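# Find the matching domino and extend the line

## Task

Flip the face-down dominoes to discover the single one whose value matches a free end of the existing line (a domino may fall over onto the table by itself, provided the gripper is not in contact when it lands). Place that domino lying flat and face up, with its matching half in contact with that free end, aligned so the line carries on straight. Every domino already in the line must stay where it rested against its neighbours, and all the other dominoes must end up well clear of the line. Finally release it and move the arms away; anything that stays in place only because the robot is holding it does not count.

## Robot and tools

Robot: two arms, left_arm (the robot's own left, on the +y side) and right_arm (on -y), each with six revolute joints and a parallel gripper. Each has a wrist camera: cam_left_wrist and cam_right_wrist, both 504x504 pixels. Base roots in the scene frame: left_arm at (+0.121, +0.302, +0.546) m, right_arm at (+0.121, -0.302, +0.546) m.

Scene frame: z = 0 is the table top, origin above the middle of the robot's foot, +x points forward over the table, +y toward the left arm, +z up. The table begins near x = +0.15 m. Arm names do not refer to image sides. The gripper's fingers extend along its own +z and close along its own y. The reported end_effector_position is the point between the finger pads, roughly 1 cm short of the tips; it can be slightly wrong, especially when the arm is stretched far.

execute_actions takes "actions", a list holding one action, one wait, or nothing, plus an optional "pictures" boolean. An empty list only reports the current state and includes camera images; otherwise images come only when pictures is true. A refused call moves nothing.
- Action: {"rows": [[...]], "steps": N}, N from 12 to 15 (default 15), each step 1/30 s. Rows are applied one per step; if there are fewer rows than steps, the final row repeats.
- Each row is one flat list of 14 numbers, each within [-1, 1], covering both arms even when only one moves: left_arm waist, shoulder, elbow, wrist pitch, wrist yaw, wrist roll, opening, then the same seven for right_arm.
- The six joint numbers are offsets, not poses: scaled changes measured from the joint angles printed in the most recent result that lists them (before any such result in the scene, and for later calls inside one reply, from where the arm stands when the action begins). They are not relative to the previous row. A value of 1.0 equals 1.264 rad waist, 1.32 shoulder, 1.276 elbow, 1.83 wrist pitch, 1.686 wrist yaw, 2.022 wrist roll. Sending zeros therefore pulls the arm back to those reference angles; it is not a pause.
- Joint ranges (rad): waist -2.880 to 2.880, shoulder 0.000 to 3.142, elbow 0.000 to 3.019, wrist pitch -1.693 to 1.571, wrist yaw -1.571 to 1.571, wrist roll -2.094 to 2.094. A request more than 0.019 rad beyond an end is refused; true ends may differ by up to 0.019 rad, and overshooting requests are clipped there, with a note "joint sent to its limit" (possibly about an earlier action). Absence of that note does not prove more room.
- Opening is absolute, not an offset: +1 fully open (pad gap 0.094 m), -1 closed. Between the extremes the fingers go to where grip_measured would read the commanded value.
- Wait: {"steps": N} with no rows, up to 300 steps, counted from the last result; it sends nothing new.

Motion limits: each joint target stays within a fixed lead of the measured angle (0.264 rad waist, 0.32 shoulder, 0.276 elbow, 0.33 wrist pitch, 0.186 wrist yaw, 0.522 wrist roll), and if the targets would move the gripper over 70 mm away from where it is, all are scaled back. Big changes thus take several actions. Arms can sag under zero offsets; to hold a posture, in a reply's first call send the offset back to the desired angles, then zeros in subsequent calls, increasing the aim if a joint stays short.

Timing: the result of an action is produced 12 steps before it ends; those last steps run while the next reply is written, and the simulation keeps going during writing. Between commands the arms keep heading for the last row's target until they all nearly stop or a step is HELD; fingers still moving continue.

Result lines: state line 'left_arm: … | right_arm: …' gives each gripper's position (m) and quat_wxyz in the scene frame. Joint positions and Joint velocities list, per arm, the six joints (rad, rad/s) then the pad gap (m, m/s). grip_measured is finger opening on the command scale, each gripper off by up to about 1 mm consistently. Joint torques are total drive output, offset and noisy, non-zero even unloaded. "joint command not followed" means a clearance check altered some joint targets; the rest of the row still ran. HELD marks steps where the row was not sent. MOTOR HOT appears from 85 °C; at 100 °C an OVER-TEMPERATURE FAULT drops that arm until it cools, so avoid long heavy holds.

Gripping: command roughly 0.03 below grip_measured for a firm hold, smaller margin for lighter. Pad force tops out near 50 to 62 N, lower for very thin parts, with a brief spike on first contact. Occasional disturbances may tug a held part or shove loose ones.

zoom_image: {"camera": one of the two names, "region": [x0, y0, x1, y1]} in pixels of that camera's latest image, origin top-left, at most 504 by 504; gives a finer view. read_manual returns only licence texts. finished_scene {"scene": number} closes the current scene irrevocably, grades it and starts any next one; the outcome must still hold then.

Avoid: dropping or slamming dominoes, pushing hard, knocking anything off the table, letting the arms collide or press on each other, and disturbing the existing line.

Each tool is called after "Request:" by a JSON object that holds its "name" and its "arguments".

## Session

Request:
{"name": "execute_actions", "arguments": {"actions": []}}

Scene clock: 0.00 s of 7200.00 s.
left_arm: end_effector_position=(+0.7030, +0.3206, +0.2996) grip_measured=+1.000 end_effector_quat_wxyz=(-0.169, -0.787, +0.593, +0.009) | right_arm: end_effector_position=(+0.6557, -0.4502, +0.3460) grip_measured=+1.000 end_effector_quat_wxyz=(+0.181, +0.836, +0.490, -0.168)
Joint positions: left_arm=[-1.431  1.295  1.326 -0.873  0.351 -1.705  0.094] | right_arm=[-1.752  1.1    1.049 -0.596  0.345  1.979  0.094]
Joint velocities: left_arm=[-0.005 -0.015  0.002 -0.012  0.007  0.007  0.   ] | right_arm=[-0.005 -0.005 -0.012  0.002 -0.051  0.007  0.   ]
Joint torques (N m, as the arm reports them, + toward a larger angle): no reading

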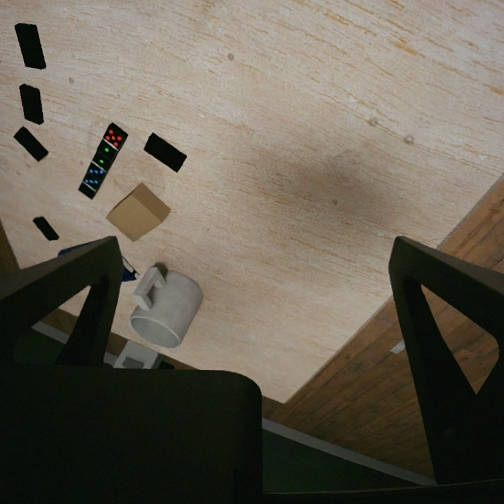

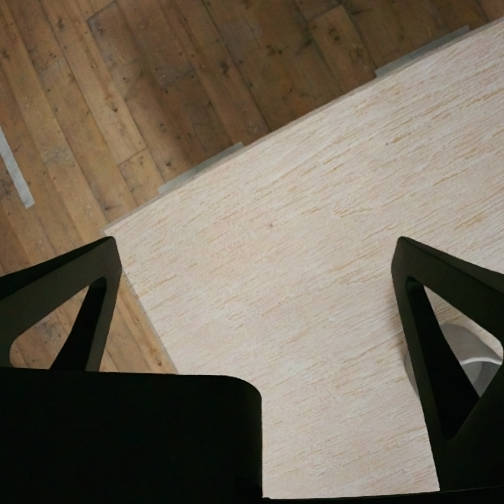

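Request:
{"name": "execute_actions", "arguments": {"actions": [{"rows":[[-0.12,-0.223,-0.412,0.15,-0.208,0.848,1,0.15,-0.076,-0.195,0,-0.205,-0.983,1]]}]}}

Request:
{"name": "execute_actions", "arguments": {"actions": [{"steps":45}], "pictures": true}}

Scene clock: 0.57 s of 7200.00 s.
left_arm: end_effector_position=(+0.6764, +0.3302, +0.3084) grip_measured=+1.000 end_effector_quat_wxyz=(-0.069, -0.701, +0.709, +0.031) | right_arm: end_effector_position=(+0.6273, -0.4045, +0.3313) grip_measured=+1.000 end_effector_quat_wxyz=(+0.089, +0.805, +0.570, -0.136)
Joint positions: left_arm=[-1.483  1.179  1.152 -0.704  0.116 -1.488  0.094] | right_arm=[-1.71   1.068  0.97  -0.584  0.196  1.828  0.094]
Joint velocities: left_arm=[-0.845 -1.734 -2.171  1.126 -1.912  2.19   0.   ] | right_arm=[ 0.757 -0.444 -1.136 -0.007 -1.458 -1.722  0.   ]
Joint torques (N m, as the arm reports them, + toward a larger angle): left_arm=[ -0.82 -18.88   4.14  -1.12   0.33  -0.04] | right_arm=[  0.7  -13.66   2.56  -0.02   0.34   0.03]
Steps of this call (steps 1 to 14: nothing new was sent; steps 15 to 17: the first 3 steps of this action). Readings (joint positions):
15: left_arm=[-1.441 1.275 1.296 -0.824 0.281 -1.645] | right_arm=[-1.747 1.096 1.035 -0.592 0.303 1.937]
16: left_arm=[-1.457 1.234 1.229 -0.751 0.198 -1.567] | right_arm=[-1.733 1.083 1.008 -0.585 0.252 1.884]
17: the state above

Scene clock: 2.07 s of 7200.00 s.
left_arm: end_effector_position=(+0.5430, +0.2993, +0.3263) grip_measured=+1.000 end_effector_quat_wxyz=(-0.113, -0.001, +0.994, -0.007) | right_arm: end_effector_position=(+0.5330, -0.2971, +0.3170) grip_measured=+1.000 end_effector_quat_wxyz=(-0.126, -0.002, +0.992, +0.009)
Joint positions: left_arm=[-1.582  0.992  0.793 -0.612  0.003 -0.001  0.094] | right_arm=[-1.552  1.019  0.785 -0.601 -0.002 -0.001  0.094]
Joint velocities: left_arm=[-0.005  0.005  0.017 -0.007 -0.007  0.007  0.   ] | right_arm=[-0.005  0.005 -0.012  0.007 -0.022  0.022  0.   ]
Joint torques (N m, as the arm reports them, + toward a larger angle): left_arm=[  0.25 -11.97   4.37  -0.06   0.     0.04] | right_arm=[ -2.27 -12.01   3.59   0.22   0.09  -0.05]
Kept back: nothing.
Steps of this call (steps 1 to 12: the last 12 steps of your previous action; steps 13 to 45: the robot went on to your last target). Readings (joint positions):
1: left_arm=[-1.510 1.121 1.076 -0.676 0.066 -1.413] | right_arm=[-1.683 1.053 0.929 -0.584 0.130 1.763]
2: left_arm=[-1.535 1.068 1.007 -0.660 0.043 -1.346] | right_arm=[-1.651 1.041 0.887 -0.585 0.068 1.681]
4: left_arm=[-1.569 0.988 0.889 -0.637 0.014 -1.169] | right_arm=[-1.586 1.025 0.816 -0.591 0.009 1.484]
8: left_arm=[-1.582 0.972 0.795 -0.630 0.003 -0.774] | right_arm=[-1.547 1.023 0.775 -0.601 -0.002 1.087]
45: the state above

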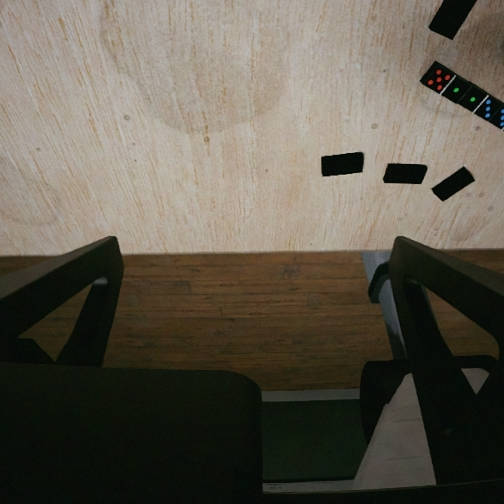

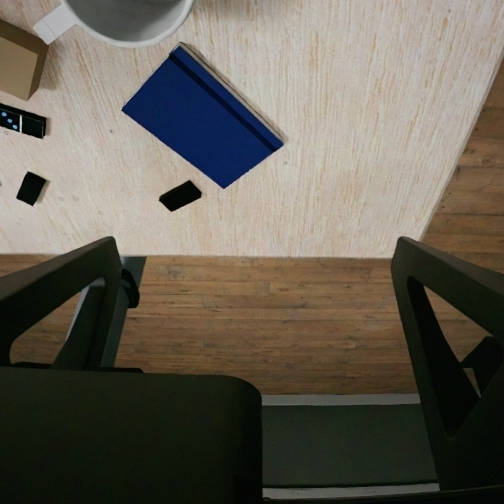

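Request:
{"name": "execute_actions", "arguments": {"actions": [{"rows":[[0.05,0.917,-0.06,0.879,0.357,-0.852,0.2,-0.2,0,0,0,0,0,1]]}]}}

Request:
{"name": "execute_actions", "arguments": {"actions": [{"steps":50}], "pictures": true}}

Scene clock: 5.10 s of 7200.00 s.
left_arm: end_effector_position=(+0.5514, +0.2775, +0.2965) grip_measured=+0.299 end_effector_quat_wxyz=(-0.085, -0.088, +0.990, -0.076) | right_arm: end_effector_position=(+0.5319, -0.3390, +0.3181) grip_measured=+1.000 end_effector_quat_wxyz=(-0.126, +0.031, +0.991, -0.026)
Joint positions: left_arm=[-1.568  1.069  0.78  -0.454  0.168 -0.154  0.061] | right_arm=[-1.655  1.019  0.785 -0.601 -0.011 -0.002  0.094]
Joint velocities: left_arm=[ 0.181  1.314 -0.085  1.81   1.385 -1.546 -0.196] | right_arm=[-1.685 -0.005  0.007  0.012 -0.007  0.022  0.   ]
Joint torques (N m, as the arm reports them, + toward a larger angle): left_arm=[ 1.18 -7.51  0.54 -0.56  0.16 -0.03] | right_arm=[ -5.57 -11.23   2.51  -0.11   0.28   0.05]
Steps of this call (steps 1 to 15: the robot went on to your last target; steps 16 to 88: nothing new was sent; steps 89 to 91: the first 3 steps of this action). Readings (joint positions):
89: left_arm=[-1.579 1.003 0.787 -0.578 0.053 -0.044] | right_arm=[-1.567 1.019 0.785 -0.601 -0.010 -0.002]
90: left_arm=[-1.574 1.029 0.783 -0.516 0.111 -0.099] | right_arm=[-1.603 1.019 0.785 -0.601 -0.011 -0.002]
91: the state above

Scene clock: 6.77 s of 7200.00 s.
left_arm: end_effector_position=(+0.3491, +0.2274, +0.0555) grip_measured=+0.202 end_effector_quat_wxyz=(-0.175, -0.723, +0.629, -0.224) | right_arm: end_effector_position=(+0.5253, -0.4057, +0.3272) grip_measured=+1.000 end_effector_quat_wxyz=(-0.125, +0.082, +0.985, -0.091)
Joint positions: left_arm=[-1.53   2.193  0.731  0.985  0.603 -1.713  0.056] | right_arm=[-1.813  1.019  0.785 -0.601 -0.    -0.002  0.094]
Joint velocities: left_arm=[ 0.005  0.005 -0.002  0.002  0.007 -0.051 -0.001] | right_arm=[-0.015 -0.015  0.002  0.007  0.066 -0.051  0.   ]
Joint torques (N m, as the arm reports them, + toward a larger angle): left_arm=[ 1.16 -7.83 -8.    0.29  0.6  -0.13] | right_arm=[ -1.99 -10.42   2.54   0.06   0.09   0.09]
Kept back: nothing.
Steps of this call (steps 1 to 12: the last 12 steps of your previous action; steps 13 to 50: the robot went on to your last target). Readings (joint positions):
1: left_arm=[-1.562 1.118 0.776 -0.391 0.226 -0.210] | right_arm=[-1.713 1.019 0.785 -0.601 -0.007 -0.002]
2: left_arm=[-1.557 1.172 0.773 -0.328 0.285 -0.266] | right_arm=[-1.765 1.019 0.785 -0.601 -0.002 -0.002]
4: left_arm=[-1.548 1.292 0.766 -0.199 0.405 -0.382] | right_arm=[-1.827 1.019 0.785 -0.601 0.002 -0.002]
8: left_arm=[-1.543 1.554 0.761 0.061 0.563 -0.618] | right_arm=[-1.825 1.019 0.785 -0.601 0.000 -0.002]
50: the state above

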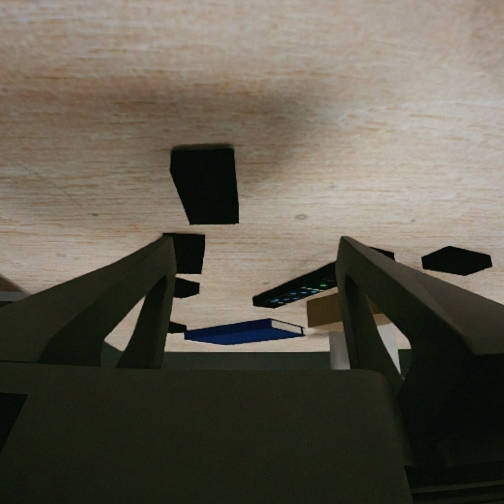

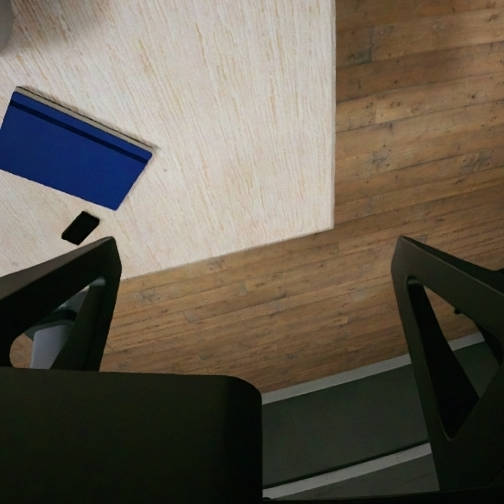

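Request:
{"name": "execute_actions", "arguments": {"actions": [{"rows":[[-0.02,0.03,0.01,0,-0.012,-0.025,0.9,0,0,0,0,0,0,1],[-0.02,0.03,0.01,0,-0.012,-0.025,0.9,0,0,0,0,0,0,1],[-0.045,0.065,0.05,0,-0.025,-0.025,0.9,0,0,0,0,0,0,1],[-0.045,0.065,0.05,0,-0.025,-0.025,0.9,0,0,0,0,0,0,1],[-0.045,0.065,0.05,0,-0.025,-0.025,0.9,0,0,0,0,0,0,1],[-0.066,0.096,0.089,0,-0.037,-0.025,0.9,0,0,0,0,0,0,1]]}]}}

Request:
{"name": "execute_actions", "arguments": {"actions": [{"steps":22}], "pictures": true}}

Scene clock: 7.80 s of 7200.00 s.
left_arm: end_effector_position=(+0.3452, +0.2274, +0.0498) grip_measured=+0.842 end_effector_quat_wxyz=(-0.172, -0.731, +0.624, -0.214) | right_arm: end_effector_position=(+0.5253, -0.4057, +0.3272) grip_measured=+1.000 end_effector_quat_wxyz=(-0.125, +0.082, +0.985, -0.091)
Joint positions: left_arm=[-1.537  2.208  0.739  0.985  0.576 -1.732  0.087] | right_arm=[-1.813  1.019  0.785 -0.601 -0.    -0.002  0.094]
Joint velocities: left_arm=[-0.161  0.347  0.266 -0.012 -0.359 -0.183  0.113] | right_arm=[-0.015 -0.005 -0.002 -0.017 -0.022 -0.037  0.   ]
Joint torques (N m, as the arm reports them, + toward a larger angle): left_arm=[-3.2  -4.37 -3.13 -0.19  0.36 -0.07] | right_arm=[ -2.91 -11.06   2.54   0.03   0.17   0.1 ]
Steps of this call (steps 1 to 15: the robot went on to your last target; steps 16 to 28: nothing new was sent; steps 29 to 31: the first 3 steps of this action). Readings (joint positions):
29: left_arm=[-1.531 2.195 0.731 0.985 0.594 -1.720] | right_arm=[-1.813 1.019 0.785 -0.601 -0.000 -0.002]
30: left_arm=[-1.532 2.198 0.732 0.985 0.588 -1.726] | right_arm=[-1.813 1.019 0.785 -0.601 -0.000 -0.002]
31: the state above

Scene clock: 8.53 s of 7200.00 s.
left_arm: end_effector_position=(+0.3224, +0.1889, +0.0158) grip_measured=+0.898 end_effector_quat_wxyz=(-0.195, -0.724, +0.626, -0.213) | right_arm: end_effector_position=(+0.5253, -0.4057, +0.3272) grip_measured=+1.000 end_effector_quat_wxyz=(-0.125, +0.082, +0.985, -0.091)
Joint positions: left_arm=[-1.616  2.32   0.836  0.985  0.543 -1.754  0.089] | right_arm=[-1.813  1.019  0.785 -0.601 -0.    -0.002  0.094]
Joint velocities: left_arm=[ 0.005 -0.015 -0.002  0.022 -0.081 -0.037 -0.   ] | right_arm=[-0.005  0.005 -0.007  0.002 -0.007 -0.022  0.   ]
Joint torques (N m, as the arm reports them, + toward a larger angle): left_arm=[-0.64 -7.25 -6.04 -0.09  0.35 -0.13] | right_arm=[ -2.97 -10.5    2.68  -0.06   0.14   0.07]
Kept back: nothing.
Steps of this call (steps 1 to 12: the last 12 steps of your previous action; steps 13 to 22: the robot went on to your last target). Readings (joint positions):
1: left_arm=[-1.544 2.223 0.753 0.985 0.568 -1.736] | right_arm=[-1.813 1.019 0.785 -0.601 -0.000 -0.002]
2: left_arm=[-1.552 2.240 0.770 0.985 0.564 -1.740] | right_arm=[-1.813 1.019 0.785 -0.601 -0.000 -0.002]
4: left_arm=[-1.574 2.279 0.807 0.985 0.547 -1.745] | right_arm=[-1.813 1.019 0.785 -0.601 -0.000 -0.002]
8: left_arm=[-1.611 2.319 0.836 0.985 0.543 -1.750] | right_arm=[-1.813 1.019 0.785 -0.601 -0.000 -0.002]
22: the state above

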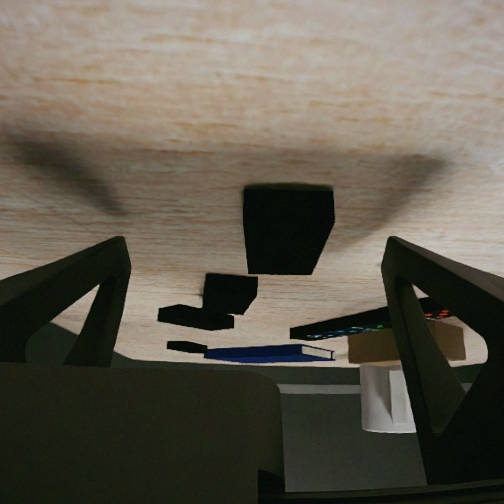

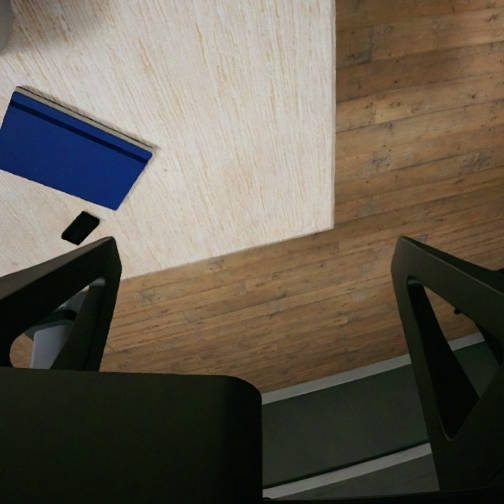

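Request:
{"name": "execute_actions", "arguments": {"actions": [{"rows":[[0,0,0.022,0,-0.018,0,0.3,0,0,0,0,0,0,1]]}]}}

Request:
{"name": "execute_actions", "arguments": {"actions": [{"steps":15}], "pictures": true}}

Scene clock: 8.97 s of 7200.00 s.
left_arm: end_effector_position=(+0.3267, +0.1924, +0.0110) grip_measured=+0.337 end_effector_quat_wxyz=(-0.183, -0.726, +0.629, -0.209) | right_arm: end_effector_position=(+0.5253, -0.4057, +0.3272) grip_measured=+1.000 end_effector_quat_wxyz=(-0.125, +0.082, +0.985, -0.091)
Joint positions: left_arm=[-1.616  2.32   0.845  0.985  0.518 -1.754  0.063] | right_arm=[-1.813  1.019  0.785 -0.601 -0.    -0.002  0.094]
Joint velocities: left_arm=[ 0.005  0.005  0.144  0.002 -0.051 -0.081 -0.071] | right_arm=[-0.015  0.005 -0.007 -0.002 -0.066 -0.007  0.   ]
Joint torques (N m, as the arm reports them, + toward a larger angle): left_arm=[-0.47 -6.96 -5.75 -0.22  0.37 -0.05] | right_arm=[ -2.61 -10.32   2.5   -0.01   0.11   0.09]
Steps of this call (steps 1 to 10: the robot went on to your last target; steps 11 to 13: the first 3 steps of this action). Readings (joint positions):
11: left_arm=[-1.616 2.320 0.838 0.985 0.530 -1.754] | right_arm=[-1.813 1.019 0.785 -0.601 -0.000 -0.002]
12: left_arm=[-1.616 2.320 0.841 0.985 0.521 -1.754] | right_arm=[-1.813 1.019 0.785 -0.601 -0.000 -0.002]
13: the state above

Scene clock: 9.47 s of 7200.00 s.
left_arm: end_effector_position=(+0.3309, +0.1925, +0.0086) grip_measured=+0.302 end_effector_quat_wxyz=(-0.180, -0.726, +0.630, -0.212) | right_arm: end_effector_position=(+0.5253, -0.4057, +0.3272) grip_measured=+1.000 end_effector_quat_wxyz=(-0.125, +0.082, +0.985, -0.091)
Joint positions: left_arm=[-1.616  2.32   0.853  0.985  0.516 -1.754  0.061] | right_arm=[-1.813  1.019  0.785 -0.601 -0.    -0.002  0.094]
Joint velocities: left_arm=[-0.005  0.005 -0.002 -0.002  0.037 -0.066  0.001] | right_arm=[-0.015  0.005  0.032 -0.002  0.022  0.007  0.   ]
Joint torques (N m, as the arm reports them, + toward a larger angle): left_arm=[-1.   -8.7  -5.74 -0.12  0.28 -0.06] | right_arm=[ -3.28 -10.38   2.61  -0.07   0.11   0.07]
Kept back: nothing.
Steps of this call (steps 1 to 12: the last 12 steps of your previous action; steps 13 to 15: the robot went on to your last target). Readings (joint positions):
1: left_arm=[-1.616 2.320 0.849 0.985 0.517 -1.754] | right_arm=[-1.813 1.019 0.785 -0.601 -0.000 -0.002]
2: left_arm=[-1.616 2.320 0.852 0.985 0.516 -1.754] | right_arm=[-1.813 1.019 0.785 -0.601 -0.000 -0.002]
4: left_arm=[-1.616 2.320 0.853 0.985 0.516 -1.754] | right_arm=[-1.813 1.019 0.785 -0.601 -0.000 -0.002]
8: left_arm=[-1.616 2.320 0.853 0.985 0.516 -1.754] | right_arm=[-1.813 1.019 0.785 -0.601 -0.000 -0.002]
15: the state above
All arms were judged still, so your last target was given up. Only a new action makes them travel on or press farther. Fingers that are still opening or closing keep moving.

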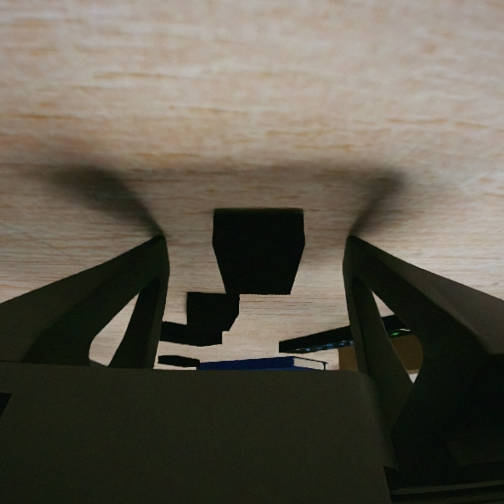

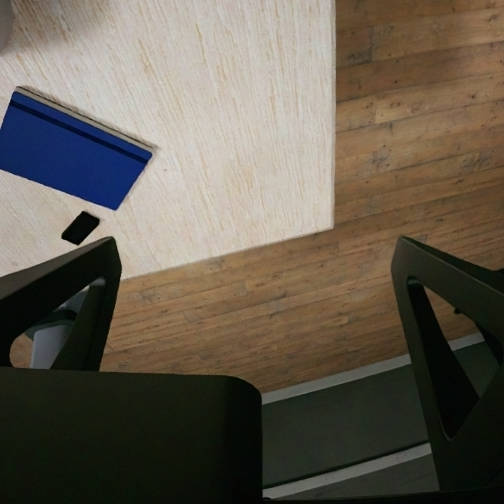

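Request:
{"name": "execute_actions", "arguments": {"actions": [{"rows":[[0,0,0,0,0,0,0.1,0,0,0,0,0,0,1],[0,0,0,0,0,0,-0.1,0,0,0,0,0,0,1],[0,0,0,0,0,0,-0.25,0,0,0,0,0,0,1],[0,0,0,0,0,0,-0.32,0,0,0,0,0,0,1],[0,0,0,0,0,0,-0.38,0,0,0,0,0,0,1],[0,0,0,0,0,0,-0.42,0,0,0,0,0,0,1],[0,0,0,0,0,0,-0.46,0,0,0,0,0,0,1],[0,0,0,0,0,0,-0.48,0,0,0,0,0,0,1]],"steps":12}]}}

Request:
{"name": "execute_actions", "arguments": {"actions": [{"steps":13}]}}

Scene clock: 10.20 s of 7200.00 s.
left_arm: end_effector_position=(+0.3309, +0.1925, +0.0086) grip_measured=+0.302 end_effector_quat_wxyz=(-0.180, -0.726, +0.630, -0.212) | right_arm: end_effector_position=(+0.5253, -0.4057, +0.3272) grip_measured=+1.000 end_effector_quat_wxyz=(-0.125, +0.082, +0.985, -0.091)
Joint positions: left_arm=[-1.616  2.32   0.853  0.985  0.516 -1.754  0.061] | right_arm=[-1.813  1.019  0.785 -0.601 -0.    -0.002  0.094]
Joint velocities: left_arm=[-0.005 -0.005 -0.007  0.007  0.022 -0.022  0.   ] | right_arm=[ 0.005  0.005 -0.022 -0.022 -0.037 -0.022  0.   ]
Joint torques (N m, as the arm reports them, + toward a larger angle): left_arm=[-1.   -7.99 -5.69 -0.04  0.3  -0.03] | right_arm=[ -2.93 -10.69   2.62   0.04   0.13   0.06]
Kept back: the last 12 steps of this action.
Steps of this call (steps 1 to 22: nothing new was sent). Readings (joint positions):
1: left_arm=[-1.616 2.320 0.853 0.985 0.516 -1.754] | right_arm=[-1.813 1.019 0.785 -0.601 -0.000 -0.002]
2: left_arm=[-1.616 2.320 0.853 0.985 0.516 -1.754] | right_arm=[-1.813 1.019 0.785 -0.601 -0.000 -0.002]
4: left_arm=[-1.616 2.320 0.853 0.985 0.516 -1.754] | right_arm=[-1.813 1.019 0.785 -0.601 -0.000 -0.002]
8: left_arm=[-1.616 2.320 0.853 0.985 0.516 -1.754] | right_arm=[-1.813 1.019 0.785 -0.601 -0.000 -0.002]
22: the state above

Scene clock: 10.63 s of 7200.00 s.
left_arm: end_effector_position=(+0.3309, +0.1925, +0.0086) grip_measured=-0.452 end_effector_quat_wxyz=(-0.180, -0.726, +0.630, -0.212) | right_arm: end_effector_position=(+0.5253, -0.4057, +0.3272) grip_measured=+1.000 end_effector_quat_wxyz=(-0.125, +0.082, +0.985, -0.091)
Joint positions: left_arm=[-1.616  2.32   0.853  0.985  0.516 -1.754  0.026] | right_arm=[-1.813  1.019  0.785 -0.601 -0.    -0.002  0.094]
Joint velocities: left_arm=[-0.005  0.005  0.002  0.007 -0.007 -0.037 -0.   ] | right_arm=[ 0.005 -0.005  0.002  0.012  0.051 -0.037  0.   ]
Joint torques (N m, as the arm reports them, + toward a larger angle): left_arm=[-0.98 -8.24 -6.66 -0.12  0.44 -0.03] | right_arm=[ -2.74 -10.71   2.61   0.04   0.16   0.1 ]
Kept back: nothing.
Steps of this call (steps 1 to 12: the last 12 steps of your previous action; step 13: the robot went on to your last target). Readings (joint positions):
1: left_arm=[-1.616 2.320 0.853 0.985 0.516 -1.754] | right_arm=[-1.813 1.019 0.785 -0.601 -0.000 -0.002]
2: left_arm=[-1.616 2.320 0.853 0.985 0.516 -1.754] | right_arm=[-1.813 1.019 0.785 -0.601 -0.000 -0.002]
4: left_arm=[-1.616 2.320 0.853 0.985 0.516 -1.754] | right_arm=[-1.813 1.019 0.785 -0.601 -0.000 -0.002]
8: left_arm=[-1.616 2.320 0.853 0.985 0.516 -1.754] | right_arm=[-1.813 1.019 0.785 -0.601 -0.000 -0.002]
13: the state above

Request:
{"name": "execute_actions", "arguments": {"actions": [{"rows":[[0,-0.03,-0.03,0,0,0,-0.485,0,0,0,0,0,0,1],[0,-0.06,-0.06,0,0,0,-0.485,0,0,0,0,0,0,1],[0,-0.1,-0.1,0,0,0,-0.485,0,0,0,0,0,0,1],[0,-0.15,-0.15,0,0,0,-0.485,0,0,0,0,0,0,1],[0,-0.2,-0.2,0,0,0,-0.485,0,0,0,0,0,0,1],[0,-0.2,-0.2,0,0,0,-0.485,0,0,0,0,0,0,1],[0,-0.2,-0.2,0,0,0,-0.485,0,0,0,0,0,0,1],[0.155,-0.25,-0.2,0.316,-0.306,0.809,-0.485,0,0,0,0,0,0,1],[0.155,-0.25,-0.2,0.316,-0.306,0.809,-0.485,0,0,0,0,0,0,1],[0.155,-0.25,-0.2,0.316,-0.306,0.809,-0.485,0,0,0,0,0,0,1],[0.155,-0.25,-0.2,0.316,-0.306,0.809,-0.485,0,0,0,0,0,0,1],[0.155,-0.25,-0.2,0.316,-0.306,0.809,-0.485,0,0,0,0,0,0,1],[0.155,-0.25,-0.2,0.316,-0.306,0.809,-0.485,0,0,0,0,0,0,1],[0.155,-0.25,-0.2,0.316,-0.306,0.809,-0.485,0,0,0,0,0,0,1],[0.155,-0.2,0.505,0.316,-0.306,0.809,-0.485,0,0,0,0,0,0,1]]}]}}

Request:
{"name": "execute_actions", "arguments": {"actions": [{"steps":50}]}}

Scene clock: 11.57 s of 7200.00 s.
left_arm: end_effector_position=(+0.3368, +0.1927, +0.0171) grip_measured=-0.452 end_effector_quat_wxyz=(-0.178, -0.725, +0.630, -0.214) | right_arm: end_effector_position=(+0.5253, -0.4057, +0.3272) grip_measured=+1.000 end_effector_quat_wxyz=(-0.125, +0.082, +0.985, -0.091)
Joint positions: left_arm=[-1.616  2.292  0.831  0.985  0.516 -1.754  0.026] | right_arm=[-1.813  1.019  0.785 -0.601 -0.    -0.002  0.094]
Joint velocities: left_arm=[-0.005 -0.679 -0.628 -0.002 -0.037  0.022 -0.002] | right_arm=[ 0.015 -0.005  0.002  0.007 -0.051 -0.007  0.   ]
Joint torques (N m, as the arm reports them, + toward a larger angle): left_arm=[ -1.07 -12.79 -13.01  -0.17   0.46  -0.07] | right_arm=[ -3.13 -10.77   2.69   0.04   0.12   0.09]
Steps of this call (steps 1 to 15: the robot went on to your last target; steps 16 to 25: nothing new was sent; steps 26 to 28: the first 3 steps of this action). Readings (joint positions):
26: left_arm=[-1.616 2.317 0.853 0.985 0.516 -1.754] | right_arm=[-1.813 1.019 0.785 -0.601 -0.000 -0.002]
27: left_arm=[-1.616 2.310 0.848 0.985 0.516 -1.754] | right_arm=[-1.813 1.019 0.785 -0.601 -0.000 -0.002]
28: the state above

Scene clock: 13.23 s of 7200.00 s.
left_arm: end_effector_position=(+0.8858, +0.4258, +0.2099) grip_measured=-0.451 end_effector_quat_wxyz=(+0.718, -0.029, +0.694, +0.038) | right_arm: end_effector_position=(+0.5253, -0.4057, +0.3272) grip_measured=+1.000 end_effector_quat_wxyz=(-0.125, +0.082, +0.985, -0.091)
Joint positions: left_arm=[-1.403  2.036  1.505  1.547  0.003 -0.129  0.026] | right_arm=[-1.813  1.019  0.785 -0.601 -0.    -0.002  0.094]
Joint velocities: left_arm=[-0.005 -0.005 -0.002  0.007  0.007  0.007 -0.002] | right_arm=[-0.005  0.005 -0.002  0.012 -0.066 -0.051  0.   ]
Joint torques (N m, as the arm reports them, + toward a larger angle): left_arm=[  2.14 -17.07   2.14   2.34  -0.09   0.14] | right_arm=[ -3.16 -10.57   2.57   0.11   0.16   0.07]
Kept back: nothing.
Steps of this call (steps 1 to 12: the last 12 steps of your previous action; steps 13 to 50: the robot went on to your last target). Readings (joint positions):
1: left_arm=[-1.616 2.261 0.800 0.985 0.516 -1.754] | right_arm=[-1.813 1.019 0.785 -0.601 -0.000 -0.002]
2: left_arm=[-1.616 2.215 0.757 0.985 0.516 -1.754] | right_arm=[-1.813 1.019 0.785 -0.601 -0.000 -0.002]
4: left_arm=[-1.616 2.110 0.665 0.985 0.516 -1.754] | right_arm=[-1.813 1.019 0.785 -0.601 -0.000 -0.002]
8: left_arm=[-1.558 2.009 0.615 1.193 0.307 -1.544] | right_arm=[-1.813 1.019 0.785 -0.601 -0.000 -0.002]
50: the state above

Request:
{"name": "execute_actions", "arguments": {"actions": [{"rows":[[0,0.205,0,0.009,0,0,-0.485,0,0,0,0,0,0,1]]}]}}

Request:
{"name": "execute_actions", "arguments": {"actions": [{"steps":28}], "pictures": true}}

Scene clock: 13.80 s of 7200.00 s.
left_arm: end_effector_position=(+0.8788, +0.4271, +0.1960) grip_measured=-0.451 end_effector_quat_wxyz=(+0.712, -0.029, +0.700, +0.038) | right_arm: end_effector_position=(+0.5253, -0.4057, +0.3272) grip_measured=+1.000 end_effector_quat_wxyz=(-0.125, +0.082, +0.985, -0.091)
Joint positions: left_arm=[-1.403  2.061  1.513  1.547  0.003 -0.128  0.026] | right_arm=[-1.813  1.019  0.785 -0.601 -0.    -0.002  0.094]
Joint velocities: left_arm=[ 0.005  0.376  0.056 -0.002  0.007 -0.095  0.002] | right_arm=[ 0.005 -0.005 -0.007 -0.027 -0.051 -0.022  0.   ]
Joint torques (N m, as the arm reports them, + toward a larger angle): left_arm=[  3.22 -12.9    1.55   1.87   0.03  -0.06] | right_arm=[ -2.98 -10.17   2.63  -0.13   0.16   0.09]
Steps of this call (steps 1 to 14: the robot went on to your last target; steps 15 to 17: the first 3 steps of this action). Readings (joint positions):
15: left_arm=[-1.403 2.042 1.505 1.547 0.003 -0.128] | right_arm=[-1.813 1.019 0.785 -0.601 -0.000 -0.002]
16: left_arm=[-1.403 2.049 1.511 1.547 0.003 -0.128] | right_arm=[-1.813 1.019 0.785 -0.601 -0.000 -0.002]
17: the state above

Scene clock: 14.73 s of 7200.00 s.
left_arm: end_effector_position=(+0.7518, +0.4347, +0.0516) grip_measured=-0.451 end_effector_quat_wxyz=(+0.617, -0.046, +0.784, +0.046) | right_arm: end_effector_position=(+0.5253, -0.4057, +0.3272) grip_measured=+1.000 end_effector_quat_wxyz=(-0.125, +0.082, +0.985, -0.091)
Joint positions: left_arm=[-1.403  2.307  1.496  1.554  0.003 -0.128  0.026] | right_arm=[-1.813  1.019  0.785 -0.601 -0.    -0.002  0.094]
Joint velocities: left_arm=[-0.024 -0.005 -0.012 -0.002 -0.022 -0.037  0.   ] | right_arm=[-0.005 -0.015 -0.012  0.007  0.007 -0.081  0.   ]
Joint torques (N m, as the arm reports them, + toward a larger angle): left_arm=[  4.05 -15.03   0.62   1.95   0.08  -0.01] | right_arm=[ -3.3  -10.18   2.48  -0.11   0.15   0.05]
Kept back: nothing.
Steps of this call (steps 1 to 12: the last 12 steps of your previous action; steps 13 to 28: the robot went on to your last target). Readings (joint positions):
1: left_arm=[-1.403 2.076 1.514 1.547 0.003 -0.128] | right_arm=[-1.813 1.019 0.785 -0.601 -0.000 -0.002]
2: left_arm=[-1.403 2.094 1.514 1.547 0.003 -0.128] | right_arm=[-1.813 1.019 0.785 -0.601 -0.000 -0.002]
4: left_arm=[-1.403 2.135 1.514 1.547 0.003 -0.128] | right_arm=[-1.813 1.019 0.785 -0.601 -0.000 -0.002]
8: left_arm=[-1.403 2.235 1.514 1.547 0.003 -0.128] | right_arm=[-1.813 1.019 0.785 -0.601 -0.000 -0.002]
28: the state above

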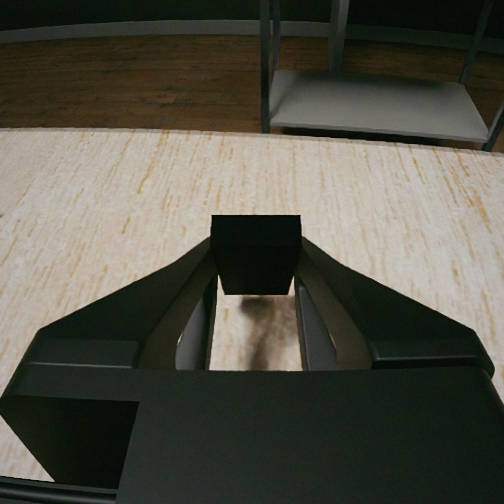

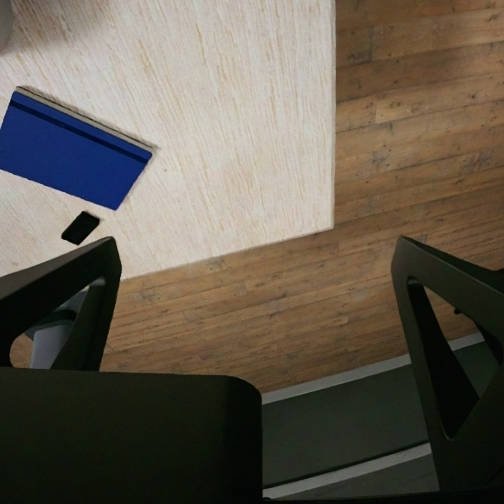

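Request:
{"name": "execute_actions", "arguments": {"actions": [{"rows":[[0,0.024,0.004,0.006,0,0,-0.485,0,0,0,0,0,0,1]]}]}}

Request:
{"name": "execute_actions", "arguments": {"actions": [{"steps":15}], "pictures": true}}

Scene clock: 15.03 s of 7200.00 s.
left_arm: end_effector_position=(+0.7508, +0.4347, +0.0506) grip_measured=-0.451 end_effector_quat_wxyz=(+0.617, -0.046, +0.785, +0.046) | right_arm: end_effector_position=(+0.5253, -0.4057, +0.3272) grip_measured=+1.000 end_effector_quat_wxyz=(-0.125, +0.082, +0.985, -0.091)
Joint positions: left_arm=[-1.403  2.309  1.496  1.554  0.003 -0.128  0.026] | right_arm=[-1.813  1.019  0.785 -0.601 -0.    -0.002  0.094]
Joint velocities: left_arm=[-0.005  0.034 -0.007  0.007 -0.007 -0.007  0.   ] | right_arm=[-0.005 -0.005 -0.012 -0.017 -0.022  0.066  0.   ]
Joint torques (N m, as the arm reports them, + toward a larger angle): left_arm=[  3.94 -13.7    0.31   1.94   0.02  -0.02] | right_arm=[ -2.63 -10.48   2.57  -0.04   0.15   0.07]
Steps of this call (steps 1 to 6: the robot went on to your last target; steps 7 to 9: the first 3 steps of this action). Readings (joint positions):
7: left_arm=[-1.403 2.307 1.496 1.554 0.003 -0.128] | right_arm=[-1.813 1.019 0.785 -0.601 -0.000 -0.002]
8: left_arm=[-1.403 2.308 1.496 1.554 0.003 -0.128] | right_arm=[-1.813 1.019 0.785 -0.601 -0.000 -0.002]
9: the state above

Scene clock: 15.53 s of 7200.00 s.
left_arm: end_effector_position=(+0.7448, +0.4349, +0.0452) grip_measured=-0.451 end_effector_quat_wxyz=(+0.612, -0.047, +0.788, +0.046) | right_arm: end_effector_position=(+0.5253, -0.4057, +0.3272) grip_measured=+1.000 end_effector_quat_wxyz=(-0.125, +0.082, +0.985, -0.091)
Joint positions: left_arm=[-1.403  2.319  1.496  1.554  0.003 -0.128  0.026] | right_arm=[-1.813  1.019  0.785 -0.601 -0.    -0.002  0.094]
Joint velocities: left_arm=[ 0.005 -0.015 -0.012 -0.017 -0.007  0.11   0.   ] | right_arm=[-0.005 -0.015  0.002 -0.012 -0.037 -0.022  0.   ]
Joint torques (N m, as the arm reports them, + toward a larger angle): left_arm=[  3.34 -12.9    0.35   2.     0.04  -0.02] | right_arm=[ -3.34 -10.35   2.63  -0.03   0.16   0.08]
Kept back: nothing.
Steps of this call (steps 1 to 12: the last 12 steps of your previous action; steps 13 to 15: the robot went on to your last target). Readings (joint positions):
1: left_arm=[-1.403 2.310 1.496 1.554 0.003 -0.128] | right_arm=[-1.813 1.019 0.785 -0.601 -0.000 -0.002]
2: left_arm=[-1.403 2.312 1.496 1.554 0.003 -0.128] | right_arm=[-1.813 1.019 0.785 -0.601 -0.000 -0.002]
4: left_arm=[-1.403 2.316 1.496 1.554 0.003 -0.128] | right_arm=[-1.813 1.019 0.785 -0.601 -0.000 -0.002]
8: left_arm=[-1.403 2.319 1.496 1.554 0.003 -0.128] | right_arm=[-1.813 1.019 0.785 -0.601 -0.000 -0.002]
15: the state above

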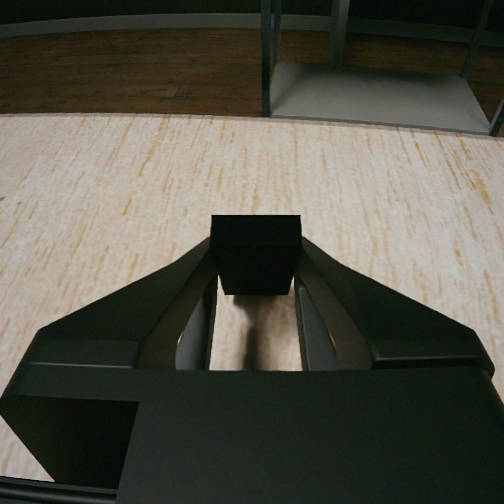

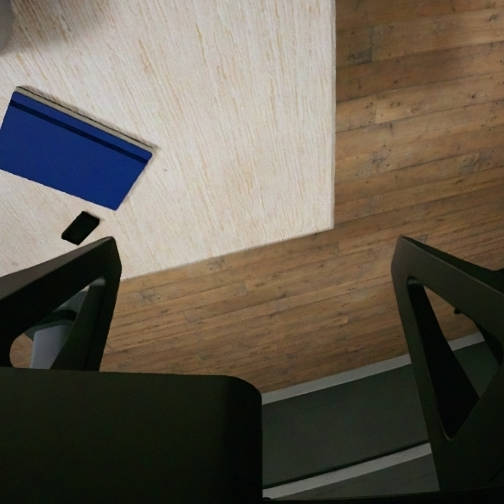

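Request:
{"name": "execute_actions", "arguments": {"actions": [{"rows":[[0,0.022,0.004,0.006,0,0,-0.485,0,0,0,0,0,0,1]]}]}}

Request:
{"name": "execute_actions", "arguments": {"actions": [{"rows":[[0,0,0,0.006,0,0,1,0,0,0,0,0,0,1]]}]}}

Request:
{"name": "execute_actions", "arguments": {"actions": [{"steps":15}], "pictures": true}}

Scene clock: 16.10 s of 7200.00 s.
left_arm: end_effector_position=(+0.7439, +0.4349, +0.0444) grip_measured=-0.451 end_effector_quat_wxyz=(+0.612, -0.047, +0.788, +0.046) | right_arm: end_effector_position=(+0.5253, -0.4057, +0.3272) grip_measured=+1.000 end_effector_quat_wxyz=(-0.125, +0.082, +0.985, -0.091)
Joint positions: left_arm=[-1.403  2.321  1.496  1.554  0.003 -0.128  0.026] | right_arm=[-1.813  1.019  0.785 -0.601 -0.    -0.002  0.094]
Joint velocities: left_arm=[-0.005  0.024  0.002  0.002 -0.022  0.022 -0.   ] | right_arm=[-0.005  0.005  0.002 -0.007  0.051  0.022  0.   ]
Joint torques (N m, as the arm reports them, + toward a larger angle): left_arm=[  3.53 -12.19   0.49   1.92   0.01  -0.02] | right_arm=[ -3.04 -10.66   2.59  -0.09   0.17   0.1 ]
Steps of this call (steps 1 to 14: the robot went on to your last target; steps 15 to 17: the first 3 steps of this action). Readings (joint positions):
15: left_arm=[-1.403 2.320 1.496 1.554 0.003 -0.128] | right_arm=[-1.813 1.019 0.785 -0.601 -0.000 -0.002]
16: left_arm=[-1.403 2.320 1.496 1.554 0.003 -0.128] | right_arm=[-1.813 1.019 0.785 -0.601 -0.000 -0.002]
17: the state above

Scene clock: 16.60 s of 7200.00 s.
left_arm: end_effector_position=(+0.7396, +0.4350, +0.0405) grip_measured=+0.347 end_effector_quat_wxyz=(+0.609, -0.048, +0.791, +0.046) | right_arm: end_effector_position=(+0.5253, -0.4057, +0.3272) grip_measured=+1.000 end_effector_quat_wxyz=(-0.125, +0.082, +0.985, -0.091)
Joint positions: left_arm=[-1.403  2.329  1.496  1.554  0.003 -0.128  0.063] | right_arm=[-1.813  1.019  0.785 -0.601 -0.    -0.002  0.094]
Joint velocities: left_arm=[-0.005 -0.015 -0.007 -0.002  0.051  0.066  0.42 ] | right_arm=[-0.005  0.005 -0.007 -0.007  0.051 -0.095  0.   ]
Joint torques (N m, as the arm reports them, + toward a larger angle): left_arm=[  3.83 -15.54  -0.13   1.93   0.07  -0.05] | right_arm=[ -2.78 -10.34   2.62   0.09   0.13   0.09]
Steps of this call (steps 1 to 12: the last 12 steps of your previous action; steps 13 to 15: the first 3 steps of this action, its rows measured from where the robot was after step 12). Readings (joint positions):
12: left_arm=[-1.403 2.329 1.496 1.554 0.003 -0.128] | right_arm=[-1.813 1.019 0.785 -0.601 -0.000 -0.002]
13: left_arm=[-1.403 2.329 1.496 1.554 0.003 -0.128] | right_arm=[-1.813 1.019 0.785 -0.601 -0.000 -0.002]
14: left_arm=[-1.403 2.329 1.496 1.554 0.003 -0.128] | right_arm=[-1.813 1.019 0.785 -0.601 -0.000 -0.002]
15: the state above

Scene clock: 17.10 s of 7200.00 s.
left_arm: end_effector_position=(+0.7396, +0.4350, +0.0405) grip_measured=+1.000 end_effector_quat_wxyz=(+0.609, -0.048, +0.791, +0.046) | right_arm: end_effector_position=(+0.5253, -0.4057, +0.3272) grip_measured=+1.000 end_effector_quat_wxyz=(-0.125, +0.082, +0.985, -0.091)
Joint positions: left_arm=[-1.403  2.329  1.496  1.554  0.003 -0.128  0.094] | right_arm=[-1.813  1.019  0.785 -0.601 -0.    -0.002  0.094]
Joint velocities: left_arm=[-0.005 -0.005 -0.007 -0.012  0.066 -0.066  0.   ] | right_arm=[-0.015  0.005  0.002  0.012 -0.037 -0.007  0.   ]
Joint torques (N m, as the arm reports them, + toward a larger angle): left_arm=[  3.89 -14.76  -0.13   1.97   0.04   0.01] | right_arm=[ -2.91 -10.5    2.6   -0.07   0.13   0.1 ]
Kept back: nothing.
Steps of this call (steps 1 to 12: the last 12 steps of your previous action; steps 13 to 15: the robot went on to your last target). Readings (joint positions):
1: left_arm=[-1.403 2.329 1.496 1.554 0.003 -0.128] | right_arm=[-1.813 1.019 0.785 -0.601 -0.000 -0.002]
2: left_arm=[-1.403 2.329 1.496 1.554 0.003 -0.128] | right_arm=[-1.813 1.019 0.785 -0.601 -0.000 -0.002]
4: left_arm=[-1.403 2.329 1.496 1.554 0.003 -0.128] | right_arm=[-1.813 1.019 0.785 -0.601 -0.000 -0.002]
8: left_arm=[-1.403 2.329 1.496 1.554 0.003 -0.128] | right_arm=[-1.813 1.019 0.785 -0.601 -0.000 -0.002]
15: the state above
All arms were judged still, so your last target was given up. Only a new action makes them travel on or press farther. Fingers that are still opening or closing keep moving.

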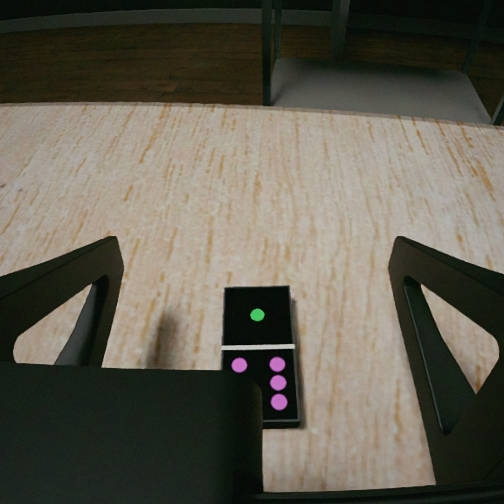

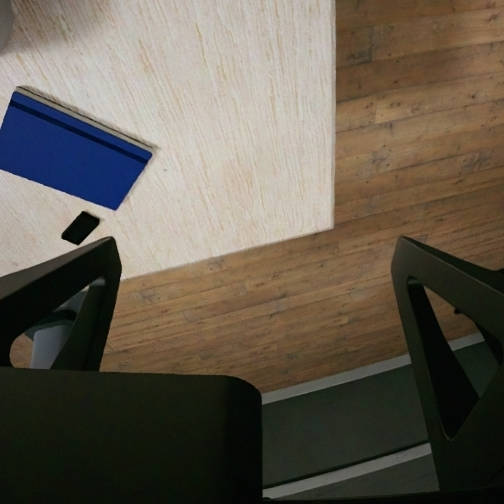

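Request:
{"name": "execute_actions", "arguments": {"actions": [{"rows":[[0,-0.25,0,0,0,0,1,0,0,0,0,0,0,1],[0,-0.25,0,0,0,0,1,0,0,0,0,0,0,1],[0,-0.25,0,0,0,0,1,0,0,0,0,0,0,1],[0,-0.25,0,0,0,0,1,0,0,0,0,0,0,1],[0,-0.25,0,0,0,0,1,0,0,0,0,0,0,1],[0,-0.25,0,0,0,0,1,0,0,0,0,0,0,1],[0,-0.25,0,0,0,0,1,0,0,0,0,0,0,1],[0,-0.25,0,0,0,0,1,0,0,0,0,0,0,1],[0,-0.25,0,0,0,0,1,0,0,0,0,0,0,1],[0,-0.25,0,0,0,0,1,0,0,0,0,0,0,1],[-0.288,-0.25,-0.73,-0.378,0.243,-0.75,1,0,0,0,0,0,0,1]]}]}}

Request:
{"name": "execute_actions", "arguments": {"actions": [{"steps":50}]}}

Scene clock: 18.30 s of 7200.00 s.
left_arm: end_effector_position=(+0.7514, +0.4343, +0.0538) grip_measured=+1.000 end_effector_quat_wxyz=(+0.616, -0.046, +0.785, +0.046) | right_arm: end_effector_position=(+0.5253, -0.4057, +0.3272) grip_measured=+1.000 end_effector_quat_wxyz=(-0.125, +0.082, +0.985, -0.091)
Joint positions: left_arm=[-1.403  2.3    1.486  1.554  0.003 -0.128  0.094] | right_arm=[-1.813  1.019  0.785 -0.601 -0.    -0.002  0.094]
Joint velocities: left_arm=[-0.005 -0.474 -0.081  0.002  0.022  0.051  0.   ] | right_arm=[ 0.005 -0.005  0.002 -0.007 -0.007 -0.037  0.   ]
Joint torques (N m, as the arm reports them, + toward a larger angle): left_arm=[  3.9  -19.54   0.84   1.34   0.04   0.  ] | right_arm=[ -2.95 -10.36   2.65  -0.02   0.15   0.08]
Steps of this call (steps 1 to 33: nothing new was sent; steps 34 to 36: the first 3 steps of this action). Readings (joint positions):
34: left_arm=[-1.403 2.322 1.495 1.554 0.003 -0.128] | right_arm=[-1.813 1.019 0.785 -0.601 -0.000 -0.002]
35: left_arm=[-1.403 2.313 1.489 1.554 0.003 -0.128] | right_arm=[-1.813 1.019 0.785 -0.601 -0.000 -0.002]
36: the state above

Scene clock: 19.97 s of 7200.00 s.
left_arm: end_effector_position=(+0.3356, +0.1457, +0.1228) grip_measured=+1.000 end_effector_quat_wxyz=(-0.199, -0.658, +0.700, -0.195) | right_arm: end_effector_position=(+0.5253, -0.4057, +0.3272) grip_measured=+1.000 end_effector_quat_wxyz=(-0.125, +0.082, +0.985, -0.091)
Joint positions: left_arm=[-1.755  2.001  0.57   0.869  0.41  -1.607  0.094] | right_arm=[-1.813  1.019  0.785 -0.601 -0.    -0.002  0.094]
Joint velocities: left_arm=[ 0.005 -0.005  0.002 -0.007 -0.022 -0.212  0.   ] | right_arm=[-0.015 -0.005  0.002 -0.017  0.007 -0.022  0.   ]
Joint torques (N m, as the arm reports them, + toward a larger angle): left_arm=[-3.09 -8.86 -7.16 -0.4   0.56 -0.13] | right_arm=[ -3.21 -10.54   2.6   -0.08   0.16   0.1 ]
Kept back: nothing.
Steps of this call (steps 1 to 12: the last 12 steps of your previous action; steps 13 to 50: the robot went on to your last target). Readings (joint positions):
1: left_arm=[-1.403 2.282 1.484 1.554 0.003 -0.128] | right_arm=[-1.813 1.019 0.785 -0.601 -0.000 -0.002]
2: left_arm=[-1.403 2.261 1.484 1.554 0.003 -0.128] | right_arm=[-1.813 1.019 0.785 -0.601 -0.000 -0.002]
4: left_arm=[-1.403 2.212 1.484 1.554 0.003 -0.128] | right_arm=[-1.813 1.019 0.785 -0.601 -0.000 -0.002]
8: left_arm=[-1.407 2.094 1.474 1.536 0.030 -0.155] | right_arm=[-1.813 1.019 0.785 -0.601 -0.000 -0.002]
50: the state above

Request:
{"name": "execute_actions", "arguments": {"actions": [{"rows":[[-0.02,0.17,0.185,0,0,-0.019,0.8,0,0,0,0,0,0,1]]}]}}

Request:
{"name": "execute_actions", "arguments": {"actions": [{"steps":22}], "pictures": true}}

Scene clock: 20.37 s of 7200.00 s.
left_arm: end_effector_position=(+0.3438, +0.1358, +0.0790) grip_measured=+0.807 end_effector_quat_wxyz=(-0.196, -0.665, +0.692, -0.202) | right_arm: end_effector_position=(+0.5253, -0.4057, +0.3272) grip_measured=+1.000 end_effector_quat_wxyz=(-0.125, +0.082, +0.985, -0.091)
Joint positions: left_arm=[-1.759  2.101  0.695  0.869  0.411 -1.633  0.085] | right_arm=[-1.813  1.019  0.785 -0.601 -0.    -0.002  0.094]
Joint velocities: left_arm=[-0.073  1.529  1.849 -0.012 -0.007 -0.022 -0.01 ] | right_arm=[-0.005  0.005 -0.002  0.007 -0.007  0.051  0.   ]
Joint torques (N m, as the arm reports them, + toward a larger angle): left_arm=[-3.43 -6.11 -6.25 -0.21  0.39 -0.11] | right_arm=[ -2.98 -10.23   2.77  -0.02   0.13   0.08]
Steps of this call (steps 1 to 9: the robot went on to your last target; steps 10 to 12: the first 3 steps of this action). Readings (joint positions):
10: left_arm=[-1.755 2.015 0.589 0.869 0.411 -1.632] | right_arm=[-1.813 1.019 0.785 -0.601 -0.000 -0.002]
11: left_arm=[-1.756 2.051 0.634 0.869 0.411 -1.633] | right_arm=[-1.813 1.019 0.785 -0.601 -0.000 -0.002]
12: the state above

Scene clock: 21.10 s of 7200.00 s.
left_arm: end_effector_position=(+0.3298, +0.1248, +0.0342) grip_measured=+0.802 end_effector_quat_wxyz=(-0.201, -0.663, +0.692, -0.201) | right_arm: end_effector_position=(+0.5253, -0.4057, +0.3272) grip_measured=+1.000 end_effector_quat_wxyz=(-0.125, +0.082, +0.985, -0.091)
Joint positions: left_arm=[-1.768  2.23   0.816  0.869  0.411 -1.636  0.085] | right_arm=[-1.813  1.019  0.785 -0.601 -0.    -0.002  0.094]
Joint velocities: left_arm=[-0.005  0.005 -0.007  0.007 -0.051 -0.037  0.   ] | right_arm=[-0.015  0.005 -0.022  0.012  0.007 -0.037  0.   ]
Joint torques (N m, as the arm reports them, + toward a larger angle): left_arm=[-3.87 -8.5  -7.25 -0.27  0.44 -0.11] | right_arm=[ -2.79 -10.54   2.66   0.     0.16   0.07]
Kept back: nothing.
Steps of this call (steps 1 to 12: the last 12 steps of your previous action; steps 13 to 22: the robot went on to your last target). Readings (joint positions):
1: left_arm=[-1.761 2.150 0.753 0.869 0.411 -1.633] | right_arm=[-1.813 1.019 0.785 -0.601 -0.000 -0.002]
2: left_arm=[-1.762 2.189 0.795 0.869 0.411 -1.633] | right_arm=[-1.813 1.019 0.785 -0.601 -0.000 -0.002]
4: left_arm=[-1.766 2.229 0.819 0.869 0.411 -1.633] | right_arm=[-1.813 1.019 0.785 -0.601 -0.000 -0.002]
8: left_arm=[-1.768 2.238 0.816 0.869 0.411 -1.636] | right_arm=[-1.813 1.019 0.785 -0.601 -0.000 -0.002]
22: the state above

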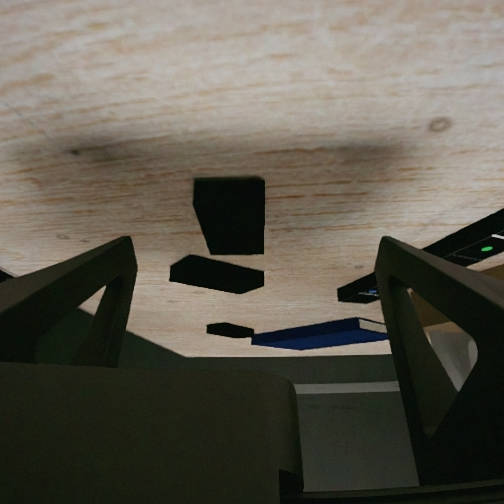

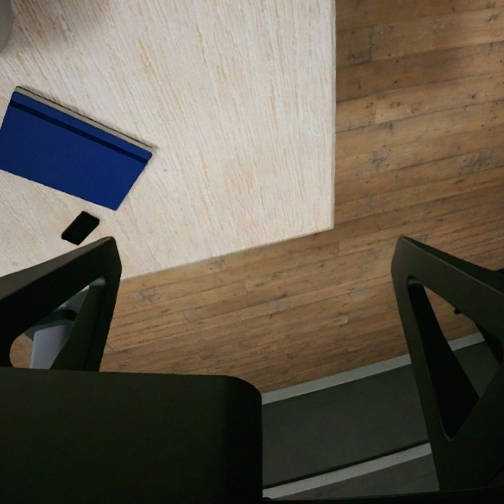

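Request:
{"name": "execute_actions", "arguments": {"actions": [{"rows":[[-0.031,0.03,0.03,0,0,0,0.3,0,0,0,0,0,0,1],[-0.031,0.03,0.03,0,0,0,0.3,0,0,0,0,0,0,1],[-0.031,0.03,0.03,0,0,0,0.3,0,0,0,0,0,0,1],[-0.031,0.062,0.066,0,0,0,0.3,0,0,0,0,0,0,1]]}]}}

Request:
{"name": "execute_actions", "arguments": {"actions": [{"steps":17}], "pictures": true}}

Scene clock: 22.13 s of 7200.00 s.
left_arm: end_effector_position=(+0.3301, +0.1189, +0.0293) grip_measured=+0.324 end_effector_quat_wxyz=(-0.202, -0.661, +0.693, -0.205) | right_arm: end_effector_position=(+0.5253, -0.4057, +0.3272) grip_measured=+1.000 end_effector_quat_wxyz=(-0.125, +0.082, +0.985, -0.091)
Joint positions: left_arm=[-1.777  2.243  0.834  0.869  0.411 -1.636  0.062] | right_arm=[-1.813  1.019  0.785 -0.601 -0.    -0.002  0.094]
Joint velocities: left_arm=[-0.142  0.181  0.227 -0.002  0.037 -0.051 -0.045] | right_arm=[-0.005 -0.005 -0.017  0.007  0.022 -0.022  0.   ]
Joint torques (N m, as the arm reports them, + toward a larger angle): left_arm=[-4.81 -8.19 -5.52 -0.23  0.46 -0.01] | right_arm=[ -3.11 -10.55   2.63  -0.06   0.15   0.07]
Steps of this call (steps 1 to 15: the robot went on to your last target; steps 16 to 28: nothing new was sent; steps 29 to 31: the first 3 steps of this action). Readings (joint positions):
29: left_arm=[-1.769 2.232 0.819 0.869 0.411 -1.636] | right_arm=[-1.813 1.019 0.785 -0.601 -0.000 -0.002]
30: left_arm=[-1.772 2.237 0.826 0.869 0.411 -1.636] | right_arm=[-1.813 1.019 0.785 -0.601 -0.000 -0.002]
31: the state above

Scene clock: 22.70 s of 7200.00 s.
left_arm: end_effector_position=(+0.3194, +0.1028, +0.0111) grip_measured=+0.302 end_effector_quat_wxyz=(-0.211, -0.654, +0.695, -0.210) | right_arm: end_effector_position=(+0.5253, -0.4057, +0.3272) grip_measured=+1.000 end_effector_quat_wxyz=(-0.125, +0.082, +0.985, -0.091)
Joint positions: left_arm=[-1.8    2.305  0.894  0.869  0.411 -1.636  0.061] | right_arm=[-1.813  1.019  0.785 -0.601 -0.    -0.002  0.094]
Joint velocities: left_arm=[-0.005  0.005 -0.007 -0.012  0.007 -0.051  0.001] | right_arm=[-0.015 -0.015 -0.002 -0.012  0.095  0.022  0.   ]
Joint torques (N m, as the arm reports them, + toward a larger angle): left_arm=[-4.28 -7.11 -5.79 -0.09  0.51 -0.03] | right_arm=[ -2.73 -10.93   2.63  -0.03   0.18   0.1 ]
Kept back: nothing.
Steps of this call (steps 1 to 12: the last 12 steps of your previous action; steps 13 to 17: the robot went on to your last target). Readings (joint positions):
1: left_arm=[-1.782 2.252 0.847 0.869 0.411 -1.636] | right_arm=[-1.813 1.019 0.785 -0.601 -0.000 -0.002]
2: left_arm=[-1.787 2.265 0.863 0.869 0.411 -1.636] | right_arm=[-1.813 1.019 0.785 -0.601 -0.000 -0.002]
4: left_arm=[-1.796 2.289 0.889 0.869 0.411 -1.636] | right_arm=[-1.813 1.019 0.785 -0.601 -0.000 -0.002]
8: left_arm=[-1.800 2.305 0.894 0.869 0.411 -1.636] | right_arm=[-1.813 1.019 0.785 -0.601 -0.000 -0.002]
17: the state above

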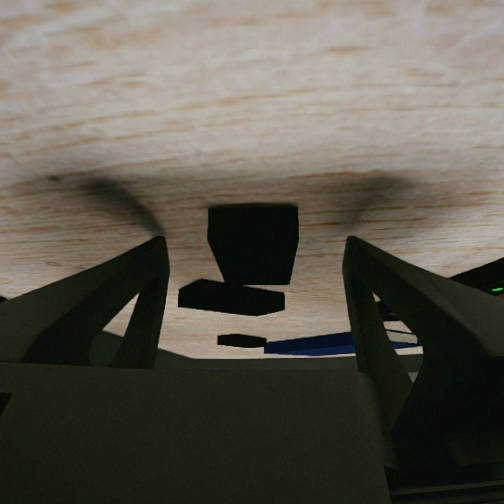

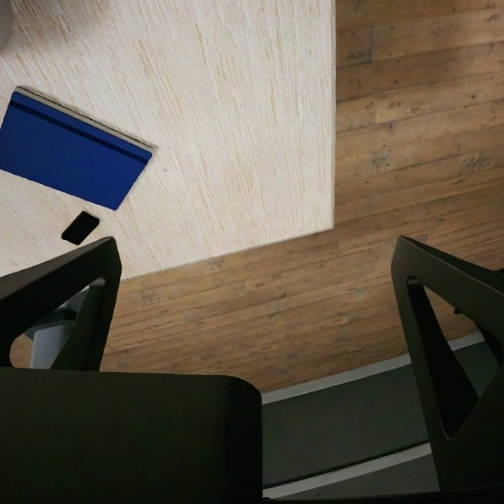

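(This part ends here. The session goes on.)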